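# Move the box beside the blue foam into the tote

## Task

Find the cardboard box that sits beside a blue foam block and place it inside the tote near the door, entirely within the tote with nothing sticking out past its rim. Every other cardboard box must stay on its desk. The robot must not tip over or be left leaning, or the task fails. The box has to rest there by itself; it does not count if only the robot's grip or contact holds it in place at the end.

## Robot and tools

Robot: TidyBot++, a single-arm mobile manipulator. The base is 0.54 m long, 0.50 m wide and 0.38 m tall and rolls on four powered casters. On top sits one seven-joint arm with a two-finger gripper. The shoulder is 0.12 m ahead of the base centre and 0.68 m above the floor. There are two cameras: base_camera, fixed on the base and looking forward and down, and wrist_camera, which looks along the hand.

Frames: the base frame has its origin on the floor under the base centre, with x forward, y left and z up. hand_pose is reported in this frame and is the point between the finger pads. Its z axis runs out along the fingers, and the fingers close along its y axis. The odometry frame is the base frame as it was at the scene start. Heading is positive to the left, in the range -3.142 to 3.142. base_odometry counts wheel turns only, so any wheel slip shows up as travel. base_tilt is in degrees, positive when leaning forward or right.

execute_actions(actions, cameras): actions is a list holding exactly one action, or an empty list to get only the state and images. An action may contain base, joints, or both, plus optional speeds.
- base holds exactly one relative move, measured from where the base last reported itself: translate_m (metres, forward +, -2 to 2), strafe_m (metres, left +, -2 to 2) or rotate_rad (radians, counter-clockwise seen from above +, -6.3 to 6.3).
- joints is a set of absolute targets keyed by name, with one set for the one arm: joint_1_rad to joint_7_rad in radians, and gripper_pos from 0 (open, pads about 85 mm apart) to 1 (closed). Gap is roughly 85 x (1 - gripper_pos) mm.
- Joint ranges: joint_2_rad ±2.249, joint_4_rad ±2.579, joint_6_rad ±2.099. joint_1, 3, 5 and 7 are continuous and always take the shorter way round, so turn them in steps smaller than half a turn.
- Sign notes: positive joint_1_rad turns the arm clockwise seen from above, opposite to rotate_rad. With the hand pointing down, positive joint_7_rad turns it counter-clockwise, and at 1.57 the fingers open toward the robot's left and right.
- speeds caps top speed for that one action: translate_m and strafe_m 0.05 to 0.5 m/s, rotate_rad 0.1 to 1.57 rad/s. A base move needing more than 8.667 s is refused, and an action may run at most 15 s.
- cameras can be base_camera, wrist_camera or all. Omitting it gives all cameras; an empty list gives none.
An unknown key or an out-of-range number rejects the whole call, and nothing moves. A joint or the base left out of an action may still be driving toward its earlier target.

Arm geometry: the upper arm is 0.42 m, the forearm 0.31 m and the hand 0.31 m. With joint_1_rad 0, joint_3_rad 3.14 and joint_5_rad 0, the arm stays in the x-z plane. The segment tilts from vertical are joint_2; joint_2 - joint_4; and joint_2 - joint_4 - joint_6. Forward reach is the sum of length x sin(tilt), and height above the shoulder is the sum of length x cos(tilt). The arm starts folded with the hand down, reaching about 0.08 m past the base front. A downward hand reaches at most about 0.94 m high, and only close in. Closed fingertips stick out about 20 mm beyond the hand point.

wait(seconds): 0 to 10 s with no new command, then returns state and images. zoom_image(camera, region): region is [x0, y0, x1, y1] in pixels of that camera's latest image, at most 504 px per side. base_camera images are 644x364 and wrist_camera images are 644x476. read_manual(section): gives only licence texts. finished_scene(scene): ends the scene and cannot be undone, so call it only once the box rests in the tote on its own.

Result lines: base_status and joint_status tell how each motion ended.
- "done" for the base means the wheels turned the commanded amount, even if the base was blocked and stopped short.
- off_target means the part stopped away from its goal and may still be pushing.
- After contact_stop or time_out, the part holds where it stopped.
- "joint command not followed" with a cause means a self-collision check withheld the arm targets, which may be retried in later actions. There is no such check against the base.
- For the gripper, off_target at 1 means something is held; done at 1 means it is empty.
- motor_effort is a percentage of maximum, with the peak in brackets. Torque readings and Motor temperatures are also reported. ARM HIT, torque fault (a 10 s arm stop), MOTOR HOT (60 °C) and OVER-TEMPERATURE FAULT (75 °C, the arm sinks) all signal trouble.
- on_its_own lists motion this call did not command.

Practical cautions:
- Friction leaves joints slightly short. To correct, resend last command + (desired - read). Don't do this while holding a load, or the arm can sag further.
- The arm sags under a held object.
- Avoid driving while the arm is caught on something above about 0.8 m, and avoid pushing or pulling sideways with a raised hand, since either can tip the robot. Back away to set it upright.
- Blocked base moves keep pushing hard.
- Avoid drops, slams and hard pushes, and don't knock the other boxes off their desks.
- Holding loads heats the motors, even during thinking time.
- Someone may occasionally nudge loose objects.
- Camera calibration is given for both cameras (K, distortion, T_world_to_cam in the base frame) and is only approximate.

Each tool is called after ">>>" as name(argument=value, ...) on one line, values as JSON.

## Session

>>> execute_actions(actions=[])

Scene clock: 0.00 s.
Motor temperatures (°C, as the motors report them): [32 30 25 28 35 33 34]
base_odometry: x=+0.000 y=+0.000 heading=+0.000 (m, m, rad; odometry frame)
base_tilt: forward=+0.1 right=-0.2 (deg)
base_status: not commanded
joint_positions: joint_1_rad=-0.037 joint_2_rad=-0.360 joint_3_rad=+3.140 joint_4_rad=-2.528 joint_5_rad=+0.039 joint_6_rad=-0.847 joint_7_rad=+1.582 gripper_pos=+0.000
joint_status: not commanded
motor_effort: joint_1_rad=+0 joint_2_rad=-2 joint_3_rad=-1 joint_4_rad=+16 joint_5_rad=-1 joint_6_rad=+1 joint_7_rad=-1 (%)
hand_pose: x=+0.2703 y=-0.0019 z=+0.5902 quat_wxyz=(+0.015, +0.997, +0.036, +0.063) (m; base frame)
pictures: base_camera, wrist_camera
camera_calibration (this result's frames):
wrist_camera: T_world_to_cam=[[0.113759, -0.993214, 0.0241757, -0.0482849], [-0.979656, -0.116189, -0.163629, 0.425689], [0.165328, -0.00506959, -0.986226, 0.665129], [0, 0, 0, 1]] pos_world=[0.312557, 0.004875, 0.726789]
Images, in order (width x height): base_camera 644x364, wrist_camera 644x476.

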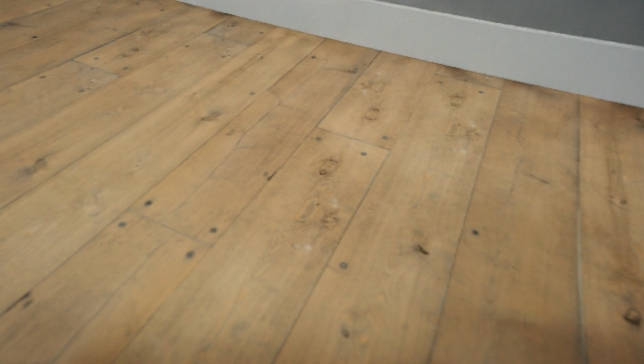

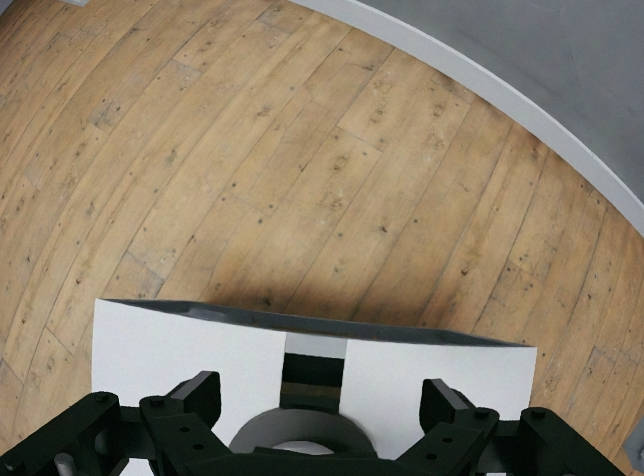

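>>> execute_actions(actions=[{"joints":{"joint_2_rad":-0.6,"joint_4_rad":-1.0,"joint_6_rad":-1.6,"joint_1_rad":-1.2,"joint_5_rad":-0.03}}], cameras=["wrist_camera"])

>>> execute_actions(actions=[{"joints":{"joint_1_rad":2.5}}], cameras=["wrist_camera"])

Scene clock: 3.23 s.
Motor temperatures (°C, as the motors report them): [32 30 25 28 35 33 34]
base_odometry: x=+0.000 y=+0.000 heading=+0.000 (m, m, rad; odometry frame)
base_tilt: forward=+0.1 right=-0.2 (deg)
base_status: not commanded
joint_positions: joint_1_rad=-1.189 joint_2_rad=-0.584 joint_3_rad=+3.140 joint_4_rad=-1.008 joint_5_rad=-0.008 joint_6_rad=-1.569 joint_7_rad=+1.582 gripper_pos=+0.000
joint_status: all done
motor_effort: joint_1_rad=+0(0) joint_2_rad=+7(8) joint_3_rad=+0(0) joint_4_rad=+14(23) joint_5_rad=-1(0) joint_6_rad=+8(7) joint_7_rad=-1(1) (%)
hand_pose: x=+0.1825 y=+0.1702 z=+1.1915 quat_wxyz=(-0.304, +0.692, +0.476, +0.449) (m; base frame)
pictures: wrist_camera
camera_calibration (this result's frames):
wrist_camera: T_world_to_cam=[[0.942603, -0.331604, 0.0392291, -0.163727], [-0.0899548, -0.365311, -0.926529, 1.24702], [0.321571, 0.86982, -0.374173, 0.366886], [0, 0, 0, 1]] pos_world=[0.148525, 0.0821339, 1.2991]
Images, in order (width x height): wrist_camera 644x476.

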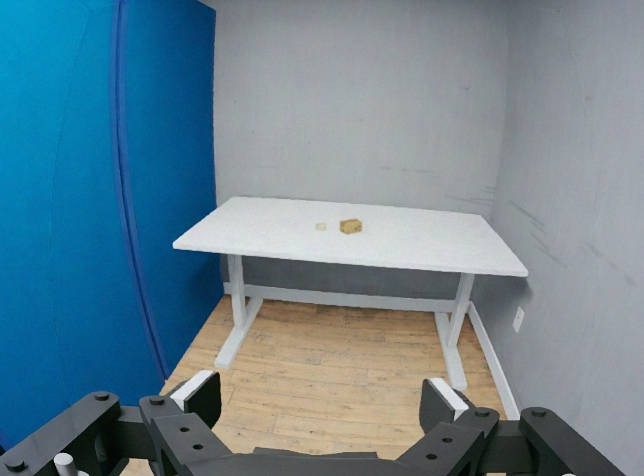

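Scene clock: 6.77 s.
Motor temperatures (°C, as the motors report them): [32 30 25 28 35 33 34]
base_odometry: x=+0.000 y=+0.000 heading=+0.000 (m, m, rad; odometry frame)
base_tilt: forward=+0.1 right=-0.2 (deg)
base_status: not commanded
joint_positions: joint_1_rad=-3.772 joint_2_rad=-0.584 joint_3_rad=+3.140 joint_4_rad=-1.008 joint_5_rad=-0.008 joint_6_rad=-1.569 joint_7_rad=+1.582 gripper_pos=+0.000
joint_status: all done
motor_effort: joint_1_rad=+0(0) joint_2_rad=+8(8) joint_3_rad=-1(1) joint_4_rad=+14(14) joint_5_rad=-2(2) joint_6_rad=+8(8) joint_7_rad=-1(1) (%)
hand_pose: x=-0.0249 y=-0.1108 z=+1.1915 quat_wxyz=(-0.516, -0.268, +0.796, -0.169) (m; base frame)
pictures: wrist_camera
camera_calibration (this result's frames):
wrist_camera: T_world_to_cam=[[-0.624268, 0.780226, 0.0391922, 0.0227873], [0.269684, 0.262319, -0.926531, 1.20423], [-0.733185, -0.567834, -0.374172, 0.492401], [0, 0, 0, 1]] pos_world=[0.0504848, -0.0540689, 1.2991]
Images, in order (width x height): wrist_camera 644x476.

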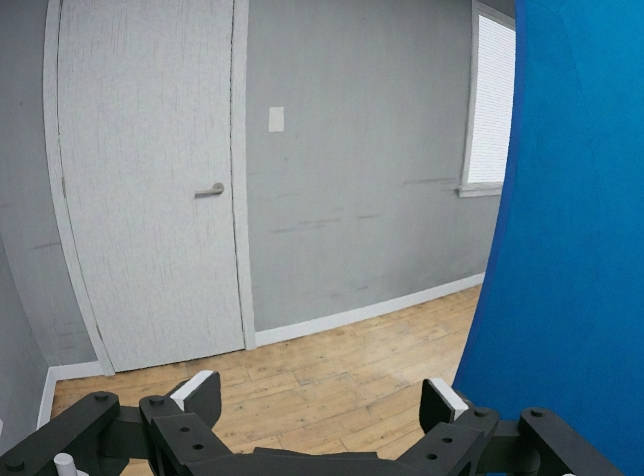

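>>> execute_actions(actions=[{"base":{"rotate_rad":2.70},"joints":{"joint_1_rad":0}}], cameras=["base_camera"])

>>> execute_actions(actions=[{"base":{"translate_m":0.25}}], cameras=["base_camera"])

>>> execute_actions(actions=[{"base":{"strafe_m":1.0}}])

Scene clock: 11.40 s.
Motor temperatures (°C, as the motors report them): [32 30 25 28 35 33 34]
base_odometry: x=+0.000 y=+0.000 heading=+2.698 (m, m, rad; odometry frame)
base_tilt: forward=+0.1 right=-0.2 (deg)
base_status: done
joint_positions: joint_1_rad=-6.272 joint_2_rad=-0.592 joint_3_rad=+3.140 joint_4_rad=-1.008 joint_5_rad=-0.011 joint_6_rad=-1.569 joint_7_rad=+1.582 gripper_pos=+0.000
joint_status: all done
motor_effort: joint_1_rad=+0(2) joint_2_rad=+8(11) joint_3_rad=+0(1) joint_4_rad=+13(14) joint_5_rad=-1(1) joint_6_rad=+8(8) joint_7_rad=-1(1) (%)
hand_pose: x=+0.2964 y=+0.0035 z=+1.1929 quat_wxyz=(-0.001, -0.838, -0.004, -0.546) (m; base frame)
pictures: base_camera
Images, in order (width x height): base_camera 644x364.

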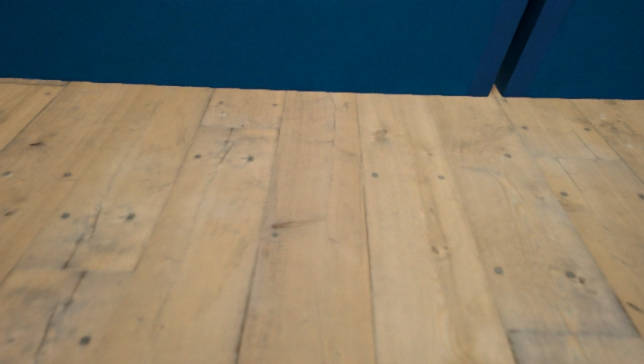

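Scene clock: 13.17 s.
Motor temperatures (°C, as the motors report them): [32 30 25 28 35 33 34]
base_odometry: x=-0.226 y=+0.107 heading=+2.699 (m, m, rad; odometry frame)
base_tilt: forward=+0.1 right=-0.2 (deg)
base_status: done
joint_positions: joint_1_rad=-6.273 joint_2_rad=-0.591 joint_3_rad=+3.140 joint_4_rad=-1.007 joint_5_rad=-0.011 joint_6_rad=-1.570 joint_7_rad=+1.582 gripper_pos=+0.000
joint_status: not commanded
motor_effort: joint_1_rad=+0(0) joint_2_rad=+8(13) joint_3_rad=-1(0) joint_4_rad=+14(15) joint_5_rad=-2(3) joint_6_rad=+8(8) joint_7_rad=-1(1) (%)
hand_pose: x=+0.2965 y=+0.0035 z=+1.1929 quat_wxyz=(-0.001, -0.838, -0.004, -0.546) (m; base frame)
pictures: base_camera
Images, in order (width x height): base_camera 644x364.

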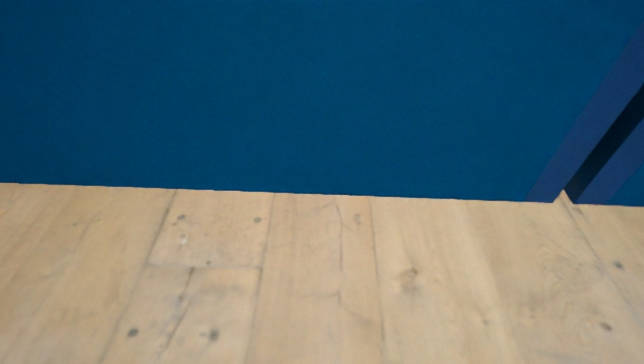

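Scene clock: 16.53 s.
Motor temperatures (°C, as the motors report them): [32 30 25 28 35 33 34]
base_odometry: x=-0.655 y=-0.796 heading=+2.699 (m, m, rad; odometry frame)
base_tilt: forward=+0.1 right=-0.3 (deg)
base_status: done
joint_positions: joint_1_rad=-6.274 joint_2_rad=-0.591 joint_3_rad=+3.140 joint_4_rad=-1.007 joint_5_rad=-0.013 joint_6_rad=-1.571 joint_7_rad=+1.582 gripper_pos=+0.000
joint_status: not commanded
motor_effort: joint_1_rad=+0(1) joint_2_rad=+8(8) joint_3_rad=+0(0) joint_4_rad=+14(14) joint_5_rad=-2(2) joint_6_rad=+8(8) joint_7_rad=-1(1) (%)
hand_pose: x=+0.2965 y=+0.0045 z=+1.1929 quat_wxyz=(+0.000, -0.838, -0.005, -0.546) (m; base frame)
pictures: base_camera, wrist_camera
camera_calibration (this result's frames):
wrist_camera: T_world_to_cam=[[0.0388887, -0.998544, 0.0373939, -0.0530373], [-0.36608, -0.0490576, -0.929289, 1.28182], [0.929771, 0.0224497, -0.367454, 0.290367], [0, 0, 0, 1]] pos_world=[0.201335, 0.00340417, 1.29986]
Images, in order (width x height): base_camera 644x364, wrist_camera 644x476.

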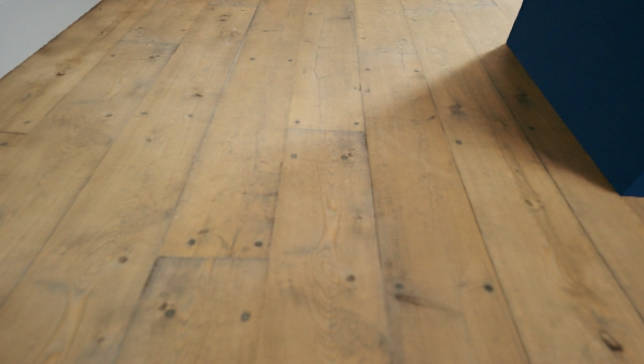

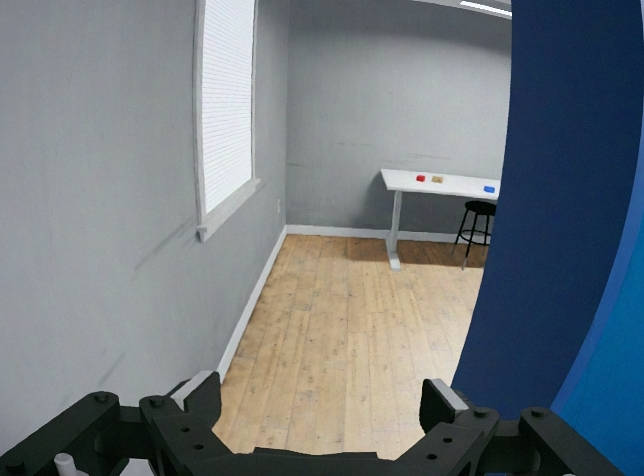

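Partition edge is ~0.38 to the right; clear.

>>> execute_actions(actions=[{"base":{"translate_m":1.75},"joints":{"joint_1_rad":0.7}}])

Scene clock: 23.20 s.
Motor temperatures (°C, as the motors report them): [32 30 25 28 35 33 34]
base_odometry: x=-2.237 y=-0.048 heading=+2.699 (m, m, rad; odometry frame)
base_tilt: forward=+0.1 right=-0.3 (deg)
base_status: done
joint_positions: joint_1_rad=-5.593 joint_2_rad=-0.595 joint_3_rad=+3.140 joint_4_rad=-1.006 joint_5_rad=-0.014 joint_6_rad=-1.571 joint_7_rad=+1.582 gripper_pos=+0.000
joint_status: all done
motor_effort: joint_1_rad=+0(1) joint_2_rad=+10(13) joint_3_rad=-1(1) joint_4_rad=+13(14) joint_5_rad=-2(1) joint_6_rad=+8(8) joint_7_rad=-1(1) (%)
hand_pose: x=+0.2579 y=-0.1063 z=+1.1939 quat_wxyz=(-0.182, -0.790, +0.274, -0.517) (m; base frame)
pictures: base_camera, wrist_camera
camera_calibration (this result's frames):
wrist_camera: T_world_to_cam=[[-0.597563, -0.800951, 0.0373712, 0.0229455], [-0.311929, 0.189278, -0.931061, 1.2767], [0.73866, -0.568025, -0.362945, 0.310181], [0, 0, 0, 1]] pos_world=[0.182832, -0.0470817, 1.3004]
Images, in order (width x height): base_camera 644x364, wrist_camera 644x476.

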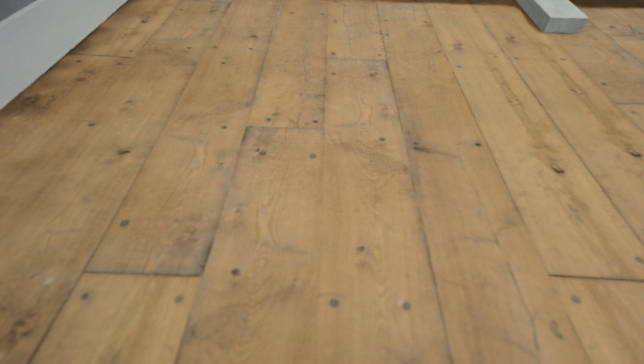

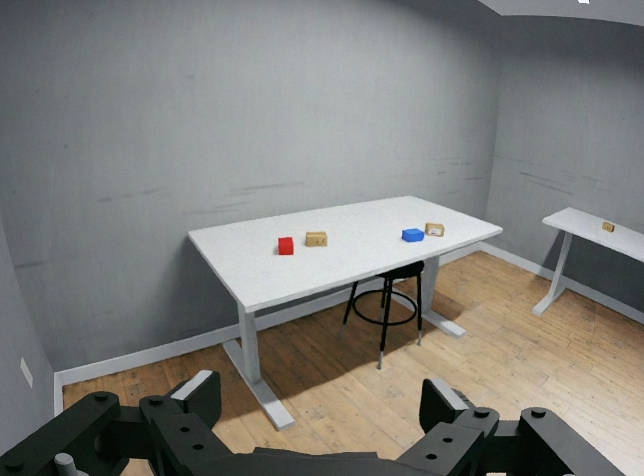

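>>> execute_actions(actions=[{"base":{"strafe_m":-1.5},"joints":{"joint_1_rad":0,"joint_2_rad":-0.3,"joint_4_rad":-1.3,"joint_6_rad":-1.4}}])

Scene clock: 28.33 s.
Motor temperatures (°C, as the motors report them): [32 30 25 28 35 33 34]
base_odometry: x=-1.596 y=+1.309 heading=+2.699 (m, m, rad; odometry frame)
base_tilt: forward=+0.1 right=-0.2 (deg)
base_status: done
joint_positions: joint_1_rad=-6.273 joint_2_rad=-0.314 joint_3_rad=+3.140 joint_4_rad=-1.289 joint_5_rad=-0.015 joint_6_rad=-1.431 joint_7_rad=+1.582 gripper_pos=+0.000
joint_status: all done
motor_effort: joint_1_rad=+0(0) joint_2_rad=-6(11) joint_3_rad=-1(1) joint_4_rad=+20(21) joint_5_rad=-2(0) joint_6_rad=+6(7) joint_7_rad=+0(1) (%)
hand_pose: x=+0.4580 y=+0.0031 z=+1.0275 quat_wxyz=(+0.003, -0.933, -0.003, -0.360) (m; base frame)
pictures: base_camera, wrist_camera
camera_calibration (this result's frames):
wrist_camera: T_world_to_cam=[[0.0485987, -0.998739, 0.0125909, -0.0334666], [-0.712825, -0.0435107, -0.699991, 1.11033], [0.699656, 0.0250436, -0.714041, 0.540915], [0, 0, 0, 1]] pos_world=[0.414645, 0.00134057, 1.16388]
Images, in order (width x height): base_camera 644x364, wrist_camera 644x476.

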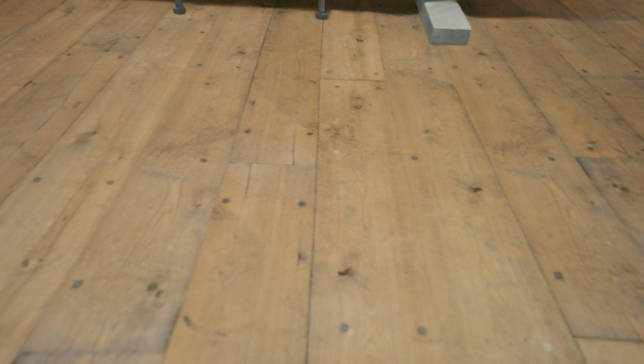

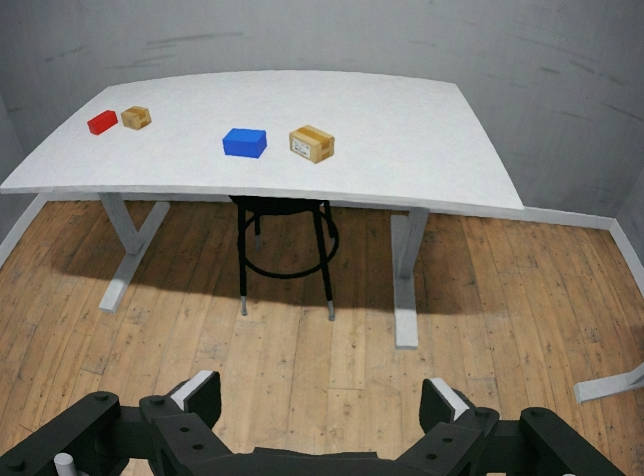

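>>> execute_actions(actions=[{"base":{"translate_m":0.4},"joints":{"joint_1_rad":-0.1,"joint_2_rad":0.33,"joint_4_rad":-0.85,"joint_6_rad":-1.96},"speeds":{"translate_m":0.3}}], cameras=["wrist_camera"])

Scene clock: 31.80 s.
Motor temperatures (°C, as the motors report them): [32 30 25 28 35 33 34]
base_odometry: x=-1.958 y=+1.480 heading=+2.699 (m, m, rad; odometry frame)
base_tilt: forward=+0.1 right=-0.2 (deg)
base_status: done
joint_positions: joint_1_rad=-6.370 joint_2_rad=+0.330 joint_3_rad=+3.140 joint_4_rad=-0.863 joint_5_rad=-0.015 joint_6_rad=-1.929 joint_7_rad=+1.582 gripper_pos=+0.000
joint_status: all done
motor_effort: joint_1_rad=+0(0) joint_2_rad=-29(32) joint_3_rad=-1(1) joint_4_rad=+18(21) joint_5_rad=-2(2) joint_6_rad=+0(6) joint_7_rad=-1(0) (%)
hand_pose: x=+0.5514 y=+0.0439 z=+0.8846 quat_wxyz=(+0.007, -0.999, -0.052, -0.009) (m; base frame)
pictures: wrist_camera
camera_calibration (this result's frames):
wrist_camera: T_world_to_cam=[[0.146199, -0.988861, -0.0279159, -0.01387], [-0.987669, -0.144309, -0.0607, 0.669145], [0.0559953, 0.036446, -0.997766, 0.977922], [0, 0, 0, 1]] pos_world=[0.608163, 0.0472071, 1.01597]
Images, in order (width x height): wrist_camera 644x476.

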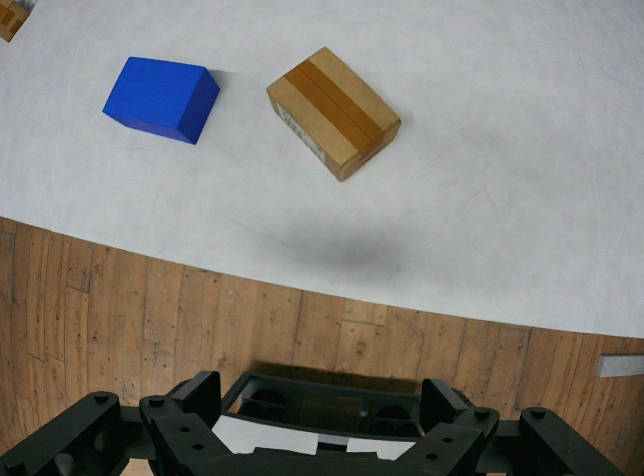

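>>> execute_actions(actions=[{"base":{"translate_m":0.14},"joints":{"joint_1_rad":-0.135,"joint_2_rad":0.36,"joint_4_rad":-0.96,"joint_6_rad":-1.8,"joint_7_rad":2.38},"speeds":{"translate_m":0.2}}], cameras=["wrist_camera"])

Scene clock: 34.40 s.
Motor temperatures (°C, as the motors report them): [32 30 25 28 35 33 34]
base_odometry: x=-2.084 y=+1.541 heading=+2.699 (m, m, rad; odometry frame)
base_tilt: forward=+0.2 right=-0.2 (deg)
base_status: done
joint_positions: joint_1_rad=-6.406 joint_2_rad=+0.354 joint_3_rad=+3.140 joint_4_rad=-0.950 joint_5_rad=-0.015 joint_6_rad=-1.824 joint_7_rad=+2.382 gripper_pos=+0.000
joint_status: all done
motor_effort: joint_1_rad=+0(2) joint_2_rad=-28(32) joint_3_rad=-1(3) joint_4_rad=+18(18) joint_5_rad=-2(2) joint_6_rad=+0(0) joint_7_rad=-1(0) (%)
hand_pose: x=+0.5680 y=+0.0620 z=+0.8483 quat_wxyz=(+0.005, -0.892, -0.453, -0.009) (m; base frame)
pictures: wrist_camera
camera_calibration (this result's frames):
wrist_camera: T_world_to_cam=[[0.83115, -0.555865, -0.0142784, -0.426948], [-0.555624, -0.829239, -0.0603756, 0.482692], [0.0217205, 0.0581146, -0.998074, 0.958448], [0, 0, 0, 1]] pos_world=[0.602235, 0.107242, 0.979648]
Images, in order (width x height): wrist_camera 644x476.

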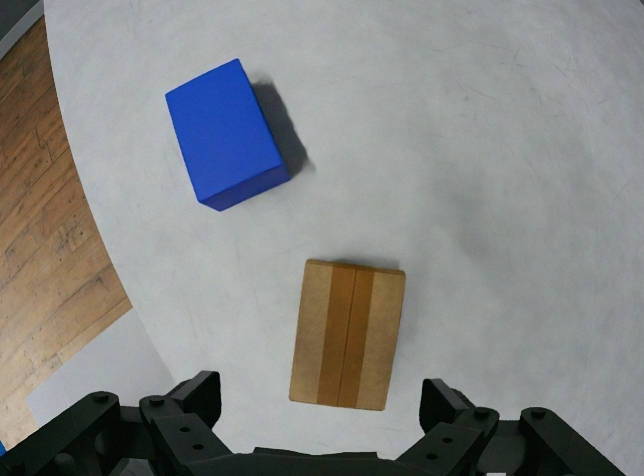

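>>> execute_actions(actions=[{"joints":{"joint_2_rad":0.39,"joint_4_rad":-1.12,"joint_6_rad":-1.6,"joint_7_rad":2.28}}], cameras=["wrist_camera"])

Scene clock: 36.43 s.
Motor temperatures (°C, as the motors report them): [32 30 25 28 35 33 34]
base_odometry: x=-2.084 y=+1.541 heading=+2.699 (m, m, rad; odometry frame)
base_tilt: forward=+0.1 right=-0.3 (deg)
base_status: not commanded
joint_positions: joint_1_rad=-6.406 joint_2_rad=+0.377 joint_3_rad=+3.140 joint_4_rad=-1.112 joint_5_rad=-0.015 joint_6_rad=-1.627 joint_7_rad=+2.300 gripper_pos=+0.000
joint_status: all done
motor_effort: joint_1_rad=+0(0) joint_2_rad=-30(32) joint_3_rad=-1(1) joint_4_rad=+19(20) joint_5_rad=-2(1) joint_6_rad=+0(1) joint_7_rad=-1(0) (%)
hand_pose: x=+0.5907 y=+0.0650 z=+0.7876 quat_wxyz=(+0.003, -0.910, -0.414, -0.014) (m; base frame)
pictures: wrist_camera
camera_calibration (this result's frames):
wrist_camera: T_world_to_cam=[[0.781314, -0.624087, -0.00801404, -0.416097], [-0.623044, -0.77912, -0.0691928, 0.537674], [0.0369384, 0.0590544, -0.997571, 0.8878], [0, 0, 0, 1]] pos_world=[0.627303, 0.106803, 0.919512]
Images, in order (width x height): wrist_camera 644x476.

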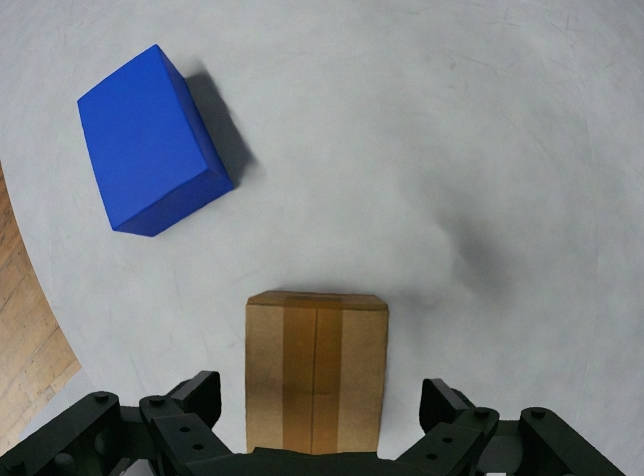

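>>> execute_actions(actions=[{"joints":{"joint_4_rad":-1.225,"joint_6_rad":-1.51}}], cameras=["wrist_camera"])

>>> execute_actions(actions=[{"joints":{"gripper_pos":1}}], cameras=["wrist_camera"])

Scene clock: 38.00 s.
Motor temperatures (°C, as the motors report them): [32 30 25 28 35 33 34]
base_odometry: x=-2.084 y=+1.541 heading=+2.699 (m, m, rad; odometry frame)
base_tilt: forward=+0.1 right=-0.2 (deg)
base_status: not commanded
joint_positions: joint_1_rad=-6.406 joint_2_rad=+0.378 joint_3_rad=+3.140 joint_4_rad=-1.217 joint_5_rad=-0.015 joint_6_rad=-1.540 joint_7_rad=+2.300 gripper_pos=+0.000
joint_status: all done
motor_effort: joint_1_rad=+0(0) joint_2_rad=-30(32) joint_3_rad=-1(1) joint_4_rad=+19(19) joint_5_rad=-2(1) joint_6_rad=+0(1) joint_7_rad=-1(1) (%)
hand_pose: x=+0.5862 y=+0.0644 z=+0.7538 quat_wxyz=(+0.006, -0.910, -0.414, -0.005) (m; base frame)
pictures: wrist_camera
camera_calibration (this result's frames):
wrist_camera: T_world_to_cam=[[0.780236, -0.625116, -0.0214836, -0.402296], [-0.625229, -0.778472, -0.0554115, 0.522916], [0.0179143, 0.0566662, -0.998232, 0.866049], [0, 0, 0, 1]] pos_world=[0.625313, 0.106518, 0.884851]
Images, in order (width x height): wrist_camera 644x476.

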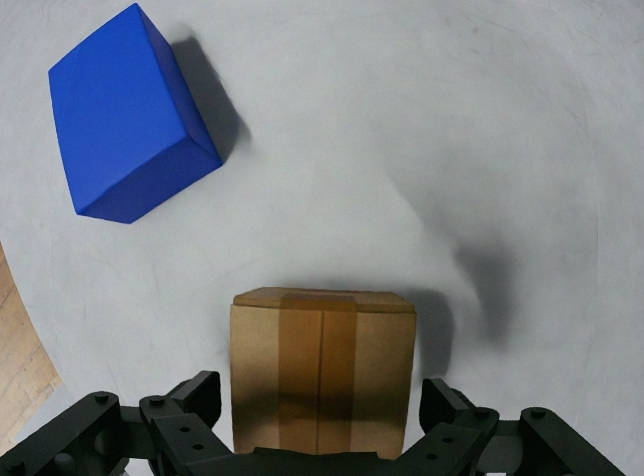

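Scene clock: 39.10 s.
Motor temperatures (°C, as the motors report them): [32 30 25 28 35 33 34]
base_odometry: x=-2.084 y=+1.540 heading=+2.699 (m, m, rad; odometry frame)
base_tilt: forward=+0.1 right=-0.2 (deg)
base_status: not commanded
joint_positions: joint_1_rad=-6.406 joint_2_rad=+0.377 joint_3_rad=+3.140 joint_4_rad=-1.217 joint_5_rad=-0.015 joint_6_rad=-1.539 joint_7_rad=+2.300 gripper_pos=+0.348
joint_status: gripper_pos off_target (ended at +0.348, target +1.000)
motor_effort: joint_1_rad=+0(0) joint_2_rad=-28(32) joint_3_rad=-1(2) joint_4_rad=+18(19) joint_5_rad=-2(3) joint_6_rad=+1(1) joint_7_rad=+0(0) (%)
hand_pose: x=+0.5865 y=+0.0645 z=+0.7545 quat_wxyz=(+0.006, -0.910, -0.414, -0.006) (m; base frame)
pictures: wrist_camera
camera_calibration (this result's frames):
wrist_camera: T_world_to_cam=[[0.780272, -0.625129, -0.0197436, -0.403861], [-0.625108, -0.778439, -0.0572003, 0.524496], [0.0203883, 0.0569737, -0.998167, 0.865254], [0, 0, 0, 1]] pos_world=[0.625347, 0.106527, 0.885696]
Images, in order (width x height): wrist_camera 644x476.

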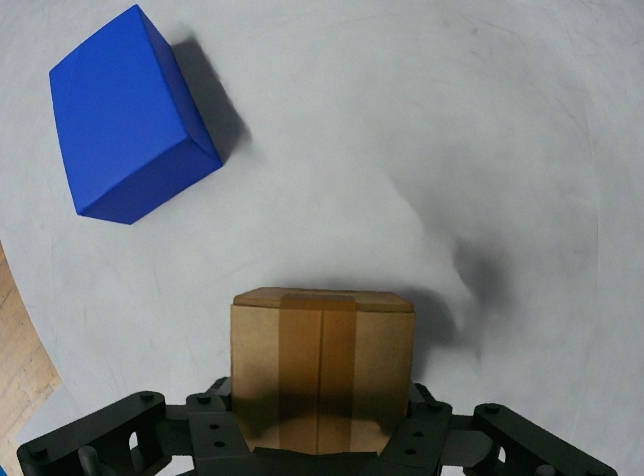

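>>> execute_actions(actions=[{"joints":{"joint_2_rad":0.1}}], cameras=[])

>>> execute_actions(actions=[{"base":{"translate_m":-0.4},"joints":{"joint_2_rad":-0.3}}], cameras=[])

>>> execute_actions(actions=[{"base":{"strafe_m":1.55},"joints":{"joint_1_rad":0,"joint_2_rad":-0.3,"joint_4_rad":-2.2,"joint_6_rad":-0.7,"joint_7_rad":1.57}}], cameras=[])

>>> execute_actions(actions=[{"base":{"rotate_rad":-3.16}}])

Scene clock: 41.07 s.
Motor temperatures (°C, as the motors report them): [32 30 25 28 35 33 34]
base_odometry: x=-2.084 y=+1.540 heading=+2.699 (m, m, rad; odometry frame)
base_tilt: forward=+0.1 right=-0.2 (deg)
base_status: not commanded
joint_positions: joint_1_rad=-6.406 joint_2_rad=+0.101 joint_3_rad=+3.140 joint_4_rad=-1.222 joint_5_rad=-0.015 joint_6_rad=-1.539 joint_7_rad=+2.300 gripper_pos=+0.348
joint_status: all done
motor_effort: joint_1_rad=+0(0) joint_2_rad=-22(34) joint_3_rad=-1(1) joint_4_rad=+20(21) joint_5_rad=-2(2) joint_6_rad=+3(3) joint_7_rad=-1(0) (%)
hand_pose: x=+0.5479 y=+0.0597 z=+0.8784 quat_wxyz=(-0.034, -0.901, -0.411, -0.135) (m; base frame)
pictures: none
No camera images: the call's "cameras" was empty. Leave "cameras" out to get every camera's image.

Scene clock: 43.27 s.
Motor temperatures (°C, as the motors report them): [32 30 25 28 35 33 34]
base_odometry: x=-1.722 y=+1.369 heading=+2.699 (m, m, rad; odometry frame)
base_tilt: forward=+0.1 right=-0.2 (deg)
base_status: done
joint_positions: joint_1_rad=-6.411 joint_2_rad=-0.305 joint_3_rad=+3.140 joint_4_rad=-1.223 joint_5_rad=-0.018 joint_6_rad=-1.536 joint_7_rad=+2.300 gripper_pos=+0.348
joint_status: all done
motor_effort: joint_1_rad=+0(3) joint_2_rad=-7(27) joint_3_rad=+0(1) joint_4_rad=+20(22) joint_5_rad=-2(1) joint_6_rad=+6(6) joint_7_rad=-1(1) (%)
hand_pose: x=+0.4364 y=+0.0484 z=+1.0334 quat_wxyz=(-0.092, -0.855, -0.394, -0.324) (m; base frame)
pictures: none
No camera images: the call's "cameras" was empty. Leave "cameras" out to get every camera's image.

Scene clock: 47.70 s.
Motor temperatures (°C, as the motors report them): [32 30 25 28 35 33 34]
base_odometry: x=-2.386 y=-0.032 heading=+2.699 (m, m, rad; odometry frame)
base_tilt: forward=+0.1 right=-0.2 (deg)
base_status: done
joint_positions: joint_1_rad=-6.295 joint_2_rad=-0.305 joint_3_rad=+3.140 joint_4_rad=-2.194 joint_5_rad=-0.018 joint_6_rad=-0.734 joint_7_rad=+1.590 gripper_pos=+0.348
joint_status: all done
motor_effort: joint_1_rad=+0(1) joint_2_rad=-8(11) joint_3_rad=-1(3) joint_4_rad=+21(23) joint_5_rad=-1(3) joint_6_rad=+4(7) joint_7_rad=-1(0) (%)
hand_pose: x=+0.4454 y=+0.0094 z=+0.7143 quat_wxyz=(+0.007, -0.967, -0.011, -0.256) (m; base frame)
pictures: none
No camera images: the call's "cameras" was empty. Leave "cameras" out to get every camera's image.

Scene clock: 51.00 s.
Motor temperatures (°C, as the motors report them): [32 30 25 28 35 33 34]
base_odometry: x=-2.386 y=-0.032 heading=-0.459 (m, m, rad; odometry frame)
base_tilt: forward=+0.1 right=-0.2 (deg)
base_status: done
joint_positions: joint_1_rad=-6.291 joint_2_rad=-0.305 joint_3_rad=+3.140 joint_4_rad=-2.194 joint_5_rad=-0.018 joint_6_rad=-0.728 joint_7_rad=+1.590 gripper_pos=+0.348
joint_status: not commanded
motor_effort: joint_1_rad=+0(1) joint_2_rad=-8(9) joint_3_rad=-1(0) joint_4_rad=+22(22) joint_5_rad=-1(1) joint_6_rad=+4(5) joint_7_rad=-1(1) (%)
hand_pose: x=+0.4470 y=+0.0080 z=+0.7151 quat_wxyz=(+0.006, -0.966, -0.009, -0.259) (m; base frame)
pictures: base_camera, wrist_camera
camera_calibration (this result's frames):
wrist_camera: T_world_to_cam=[[0.0633506, -0.997991, 0.00104593, -0.0224795], [-0.843231, -0.0540872, -0.534824, 0.824298], [0.533806, 0.0329995, -0.844963, 0.49315], [0, 0, 0, 1]] pos_world=[0.433251, 0.005876, 0.857572]
Images, in order (width x height): base_camera 644x364, wrist_camera 644x476.

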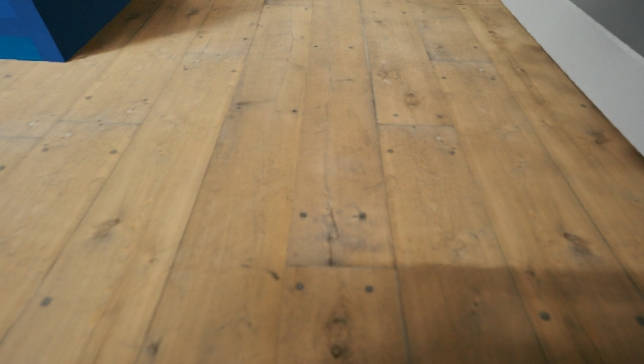

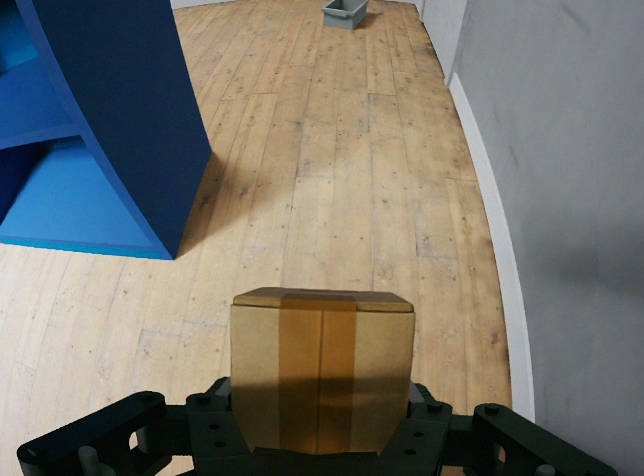

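>>> execute_actions(actions=[{"base":{"translate_m":1.8}}])

Scene clock: 56.20 s.
Motor temperatures (°C, as the motors report them): [32 30 25 28 35 33 34]
base_odometry: x=-0.773 y=-0.832 heading=-0.460 (m, m, rad; odometry frame)
base_tilt: forward=+0.1 right=-0.2 (deg)
base_status: done
joint_positions: joint_1_rad=-6.291 joint_2_rad=-0.304 joint_3_rad=+3.140 joint_4_rad=-2.196 joint_5_rad=-0.018 joint_6_rad=-0.728 joint_7_rad=+1.590 gripper_pos=+0.348
joint_status: not commanded
motor_effort: joint_1_rad=+0(1) joint_2_rad=-8(10) joint_3_rad=-1(0) joint_4_rad=+21(23) joint_5_rad=-2(2) joint_6_rad=+5(5) joint_7_rad=-1(1) (%)
hand_pose: x=+0.4466 y=+0.0080 z=+0.7145 quat_wxyz=(+0.006, -0.966, -0.009, -0.258) (m; base frame)
pictures: base_camera, wrist_camera
camera_calibration (this result's frames):
wrist_camera: T_world_to_cam=[[0.0632367, -0.997998, 0.000980505, -0.022396], [-0.843899, -0.0539968, -0.533778, 0.823143], [0.532763, 0.0329269, -0.845624, 0.493743], [0, 0, 0, 1]] pos_world=[0.433018, 0.00583855, 0.856919]
Images, in order (width x height): base_camera 644x364, wrist_camera 644x476.

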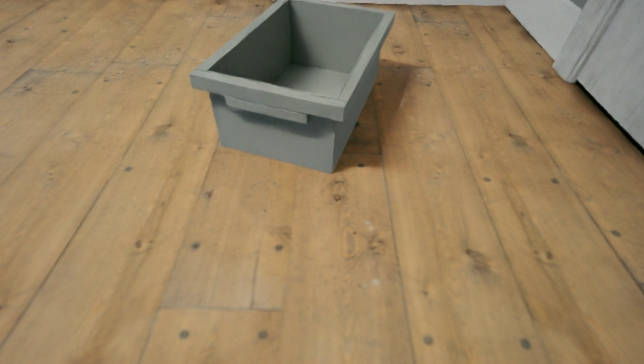

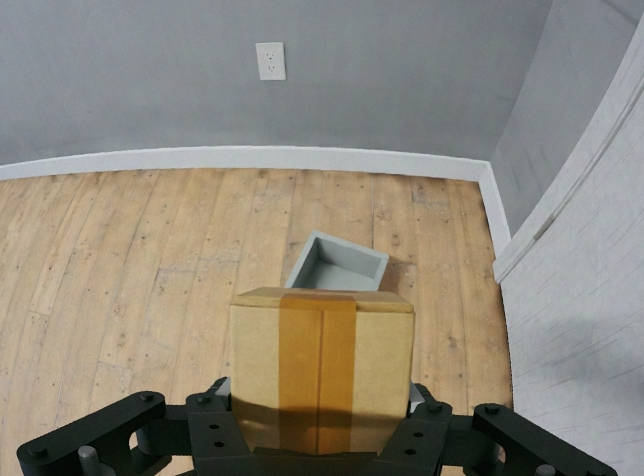

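>>> execute_actions(actions=[{"base":{"translate_m":0.12},"joints":{"joint_1_rad":-0.04,"joint_2_rad":1.2,"joint_4_rad":-1.578,"joint_6_rad":-0.33,"joint_7_rad":-0.29}}])

Scene clock: 60.57 s.
Motor temperatures (°C, as the motors report them): [32 30 25 28 35 33 34]
base_odometry: x=-0.666 y=-0.885 heading=-0.461 (m, m, rad; odometry frame)
base_tilt: forward=+0.1 right=-0.2 (deg)
base_status: done
joint_positions: joint_1_rad=-6.310 joint_2_rad=+1.191 joint_3_rad=+3.140 joint_4_rad=-1.593 joint_5_rad=-0.018 joint_6_rad=-0.361 joint_7_rad=-0.272 gripper_pos=+0.348
joint_status: all done
motor_effort: joint_1_rad=+0(2) joint_2_rad=-41(43) joint_3_rad=-2(2) joint_4_rad=+6(22) joint_5_rad=-1(1) joint_6_rad=-1(4) joint_7_rad=-1(0) (%)
hand_pose: x=+0.6183 y=+0.0175 z=+0.2319 quat_wxyz=(+0.001, -0.609, +0.793, +0.004) (m; base frame)
pictures: base_camera, wrist_camera
camera_calibration (this result's frames):
wrist_camera: T_world_to_cam=[[-0.975984, 0.217648, -0.0092372, 0.60032], [0.217838, 0.975393, -0.0339739, -0.0794244], [0.00161553, -0.0351702, -0.99938, 0.359092], [0, 0, 0, 1]] pos_world=[0.602624, -0.0405594, 0.361716]
Images, in order (width x height): base_camera 644x364, wrist_camera 644x476.

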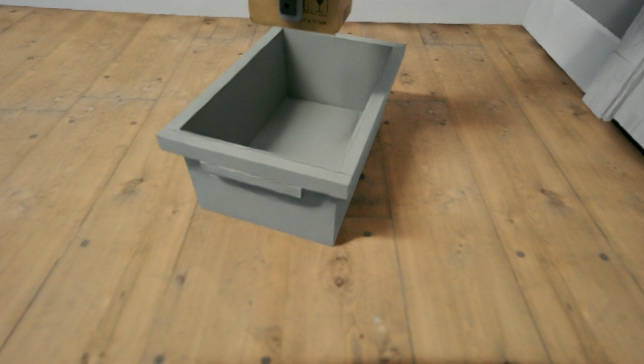

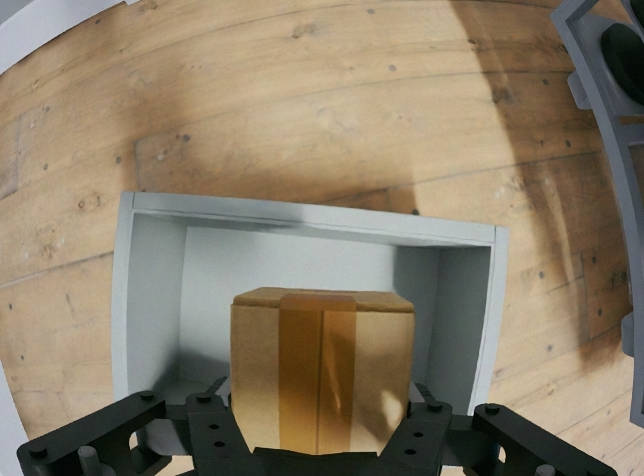

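>>> execute_actions(actions=[{"joints":{"joint_1_rad":-0.09,"joint_2_rad":1.5,"joint_4_rad":-1.33,"joint_6_rad":-0.27,"joint_7_rad":-0.42}}])

Scene clock: 62.80 s.
Motor temperatures (°C, as the motors report them): [32 30 25 28 35 33 34]
base_odometry: x=-0.666 y=-0.885 heading=-0.461 (m, m, rad; odometry frame)
base_tilt: forward=+0.1 right=-0.2 (deg)
base_status: not commanded
joint_positions: joint_1_rad=-6.363 joint_2_rad=+1.502 joint_3_rad=+3.140 joint_4_rad=-1.344 joint_5_rad=-0.018 joint_6_rad=-0.301 joint_7_rad=-0.399 gripper_pos=+0.348
joint_status: all done
motor_effort: joint_1_rad=+0(2) joint_2_rad=-41(44) joint_3_rad=-2(2) joint_4_rad=+6(7) joint_5_rad=-2(1) joint_6_rad=-1(1) joint_7_rad=-1(1) (%)
hand_pose: x=+0.6271 y=+0.0447 z=+0.0989 quat_wxyz=(+0.000, -0.579, +0.815, +0.004) (m; base frame)
pictures: base_camera, wrist_camera
camera_calibration (this result's frames):
wrist_camera: T_world_to_cam=[[-0.956877, 0.290382, -0.00805742, 0.586475], [0.290481, 0.956208, -0.0358823, -0.156809], [-0.00271501, -0.0366755, -0.999324, 0.229967], [0, 0, 0, 1]] pos_world=[0.607359, -0.0119252, 0.22891]
Images, in order (width x height): base_camera 644x364, wrist_camera 644x476.

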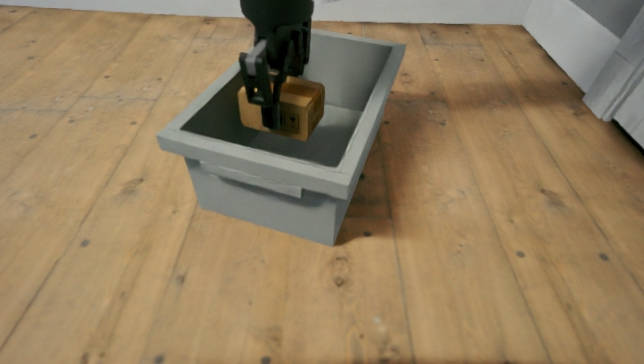

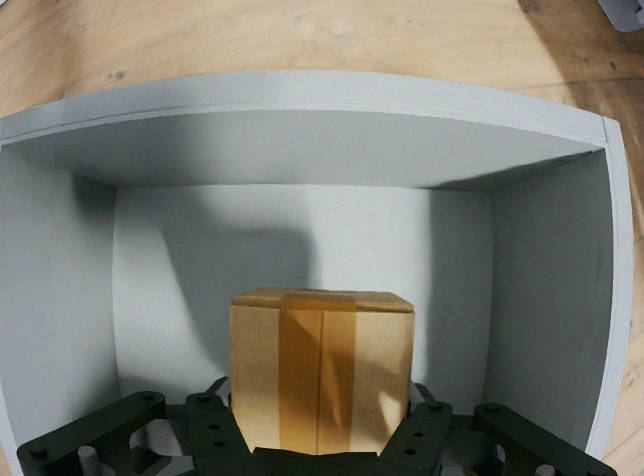

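>>> execute_actions(actions=[{"joints":{"joint_1_rad":-0.05,"joint_2_rad":1.62,"joint_4_rad":-1.25,"joint_6_rad":-0.24}}])

Scene clock: 64.40 s.
Motor temperatures (°C, as the motors report them): [32 31 25 28 35 33 34]
base_odometry: x=-0.666 y=-0.885 heading=-0.461 (m, m, rad; odometry frame)
base_tilt: forward=+0.1 right=-0.2 (deg)
base_status: not commanded
joint_positions: joint_1_rad=-6.341 joint_2_rad=+1.617 joint_3_rad=+3.140 joint_4_rad=-1.259 joint_5_rad=-0.018 joint_6_rad=-0.269 joint_7_rad=-0.399 gripper_pos=+0.348
joint_status: all done
motor_effort: joint_1_rad=+0(1) joint_2_rad=-42(44) joint_3_rad=-1(3) joint_4_rad=+5(6) joint_5_rad=-2(2) joint_6_rad=+0(0) joint_7_rad=-1(1) (%)
hand_pose: x=+0.6199 y=+0.0327 z=+0.0479 quat_wxyz=(+0.000, -0.570, +0.822, +0.003) (m; base frame)
pictures: base_camera, wrist_camera
camera_calibration (this result's frames):
wrist_camera: T_world_to_cam=[[-0.950092, 0.311816, -0.0098128, 0.577775], [0.311965, 0.94942, -0.0357794, -0.158245], [-0.00184012, -0.037055, -0.999312, 0.177945], [0, 0, 0, 1]] pos_world=[0.598633, -0.0233251, 0.17783]
Images, in order (width x height): base_camera 644x364, wrist_camera 644x476.

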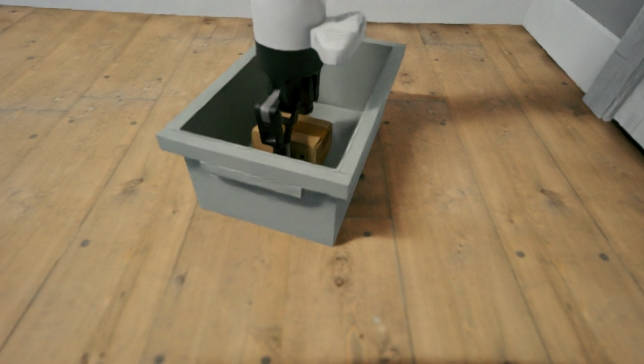

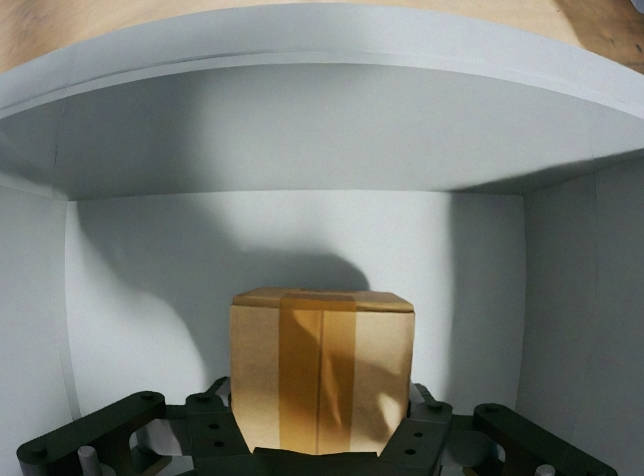

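>>> execute_actions(actions=[{"joints":{"gripper_pos":0.15}}], cameras=[])

>>> execute_actions(actions=[{"joints":{"joint_2_rad":1.2,"joint_4_rad":-1.578,"joint_6_rad":-0.33}}])

Scene clock: 66.27 s.
Motor temperatures (°C, as the motors report them): [32 31 25 28 35 33 34]
base_odometry: x=-0.666 y=-0.885 heading=-0.461 (m, m, rad; odometry frame)
base_tilt: forward=+0.1 right=-0.3 (deg)
base_status: not commanded
joint_positions: joint_1_rad=-6.341 joint_2_rad=+1.617 joint_3_rad=+3.140 joint_4_rad=-1.259 joint_5_rad=-0.018 joint_6_rad=-0.269 joint_7_rad=-0.399 gripper_pos=+0.150
joint_status: all done
motor_effort: joint_1_rad=+0(0) joint_2_rad=-41(42) joint_3_rad=-1(1) joint_4_rad=+5(5) joint_5_rad=-2(1) joint_6_rad=+0(0) joint_7_rad=-1(1) (%)
hand_pose: x=+0.6199 y=+0.0327 z=+0.0479 quat_wxyz=(+0.000, -0.570, +0.822, +0.003) (m; base frame)
pictures: none
No camera images: the call's "cameras" was empty. Leave "cameras" out to get every camera's image.

Scene clock: 67.93 s.
Motor temperatures (°C, as the motors report them): [32 31 25 28 35 33 34]
base_odometry: x=-0.666 y=-0.885 heading=-0.461 (m, m, rad; odometry frame)
base_tilt: forward=+0.2 right=-0.2 (deg)
base_status: not commanded
joint_positions: joint_1_rad=-6.341 joint_2_rad=+1.207 joint_3_rad=+3.140 joint_4_rad=-1.566 joint_5_rad=-0.018 joint_6_rad=-0.300 joint_7_rad=-0.399 gripper_pos=+0.150
joint_status: all done
motor_effort: joint_1_rad=+0(0) joint_2_rad=-41(43) joint_3_rad=-2(2) joint_4_rad=+7(7) joint_5_rad=-1(1) joint_6_rad=+0(0) joint_7_rad=-1(1) (%)
hand_pose: x=+0.6459 y=+0.0344 z=+0.2279 quat_wxyz=(+0.031, -0.570, +0.821, -0.015) (m; base frame)
pictures: base_camera, wrist_camera
camera_calibration (this result's frames):
wrist_camera: T_world_to_cam=[[-0.947192, 0.31139, -0.0765779, 0.61716], [0.312946, 0.949729, -0.00892784, -0.168302], [0.0699482, -0.0324211, -0.997024, 0.310908], [0, 0, 0, 1]] pos_world=[0.615491, -0.0222561, 0.35574]
Images, in order (width x height): base_camera 644x364, wrist_camera 644x476.

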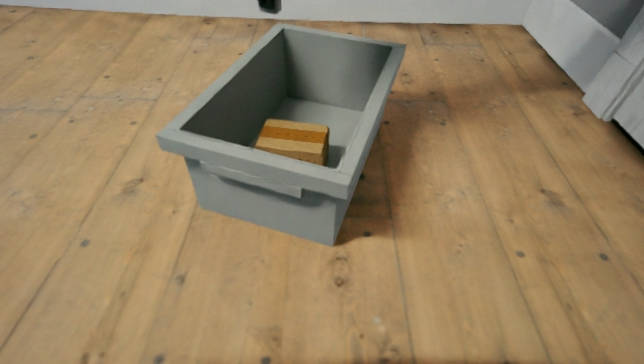

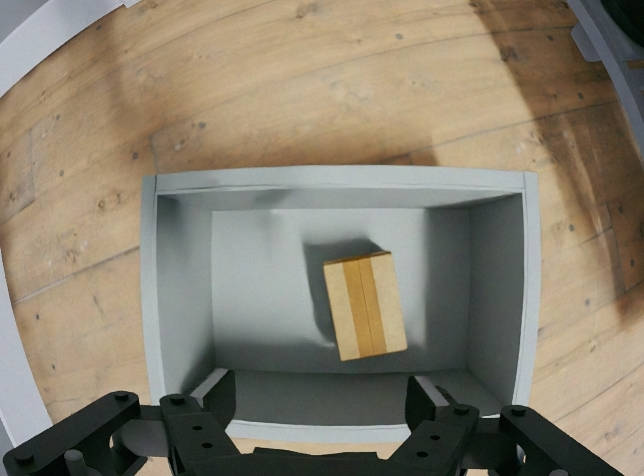

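>>> finished_scene(scene=2)

The scene is finished: the task was done.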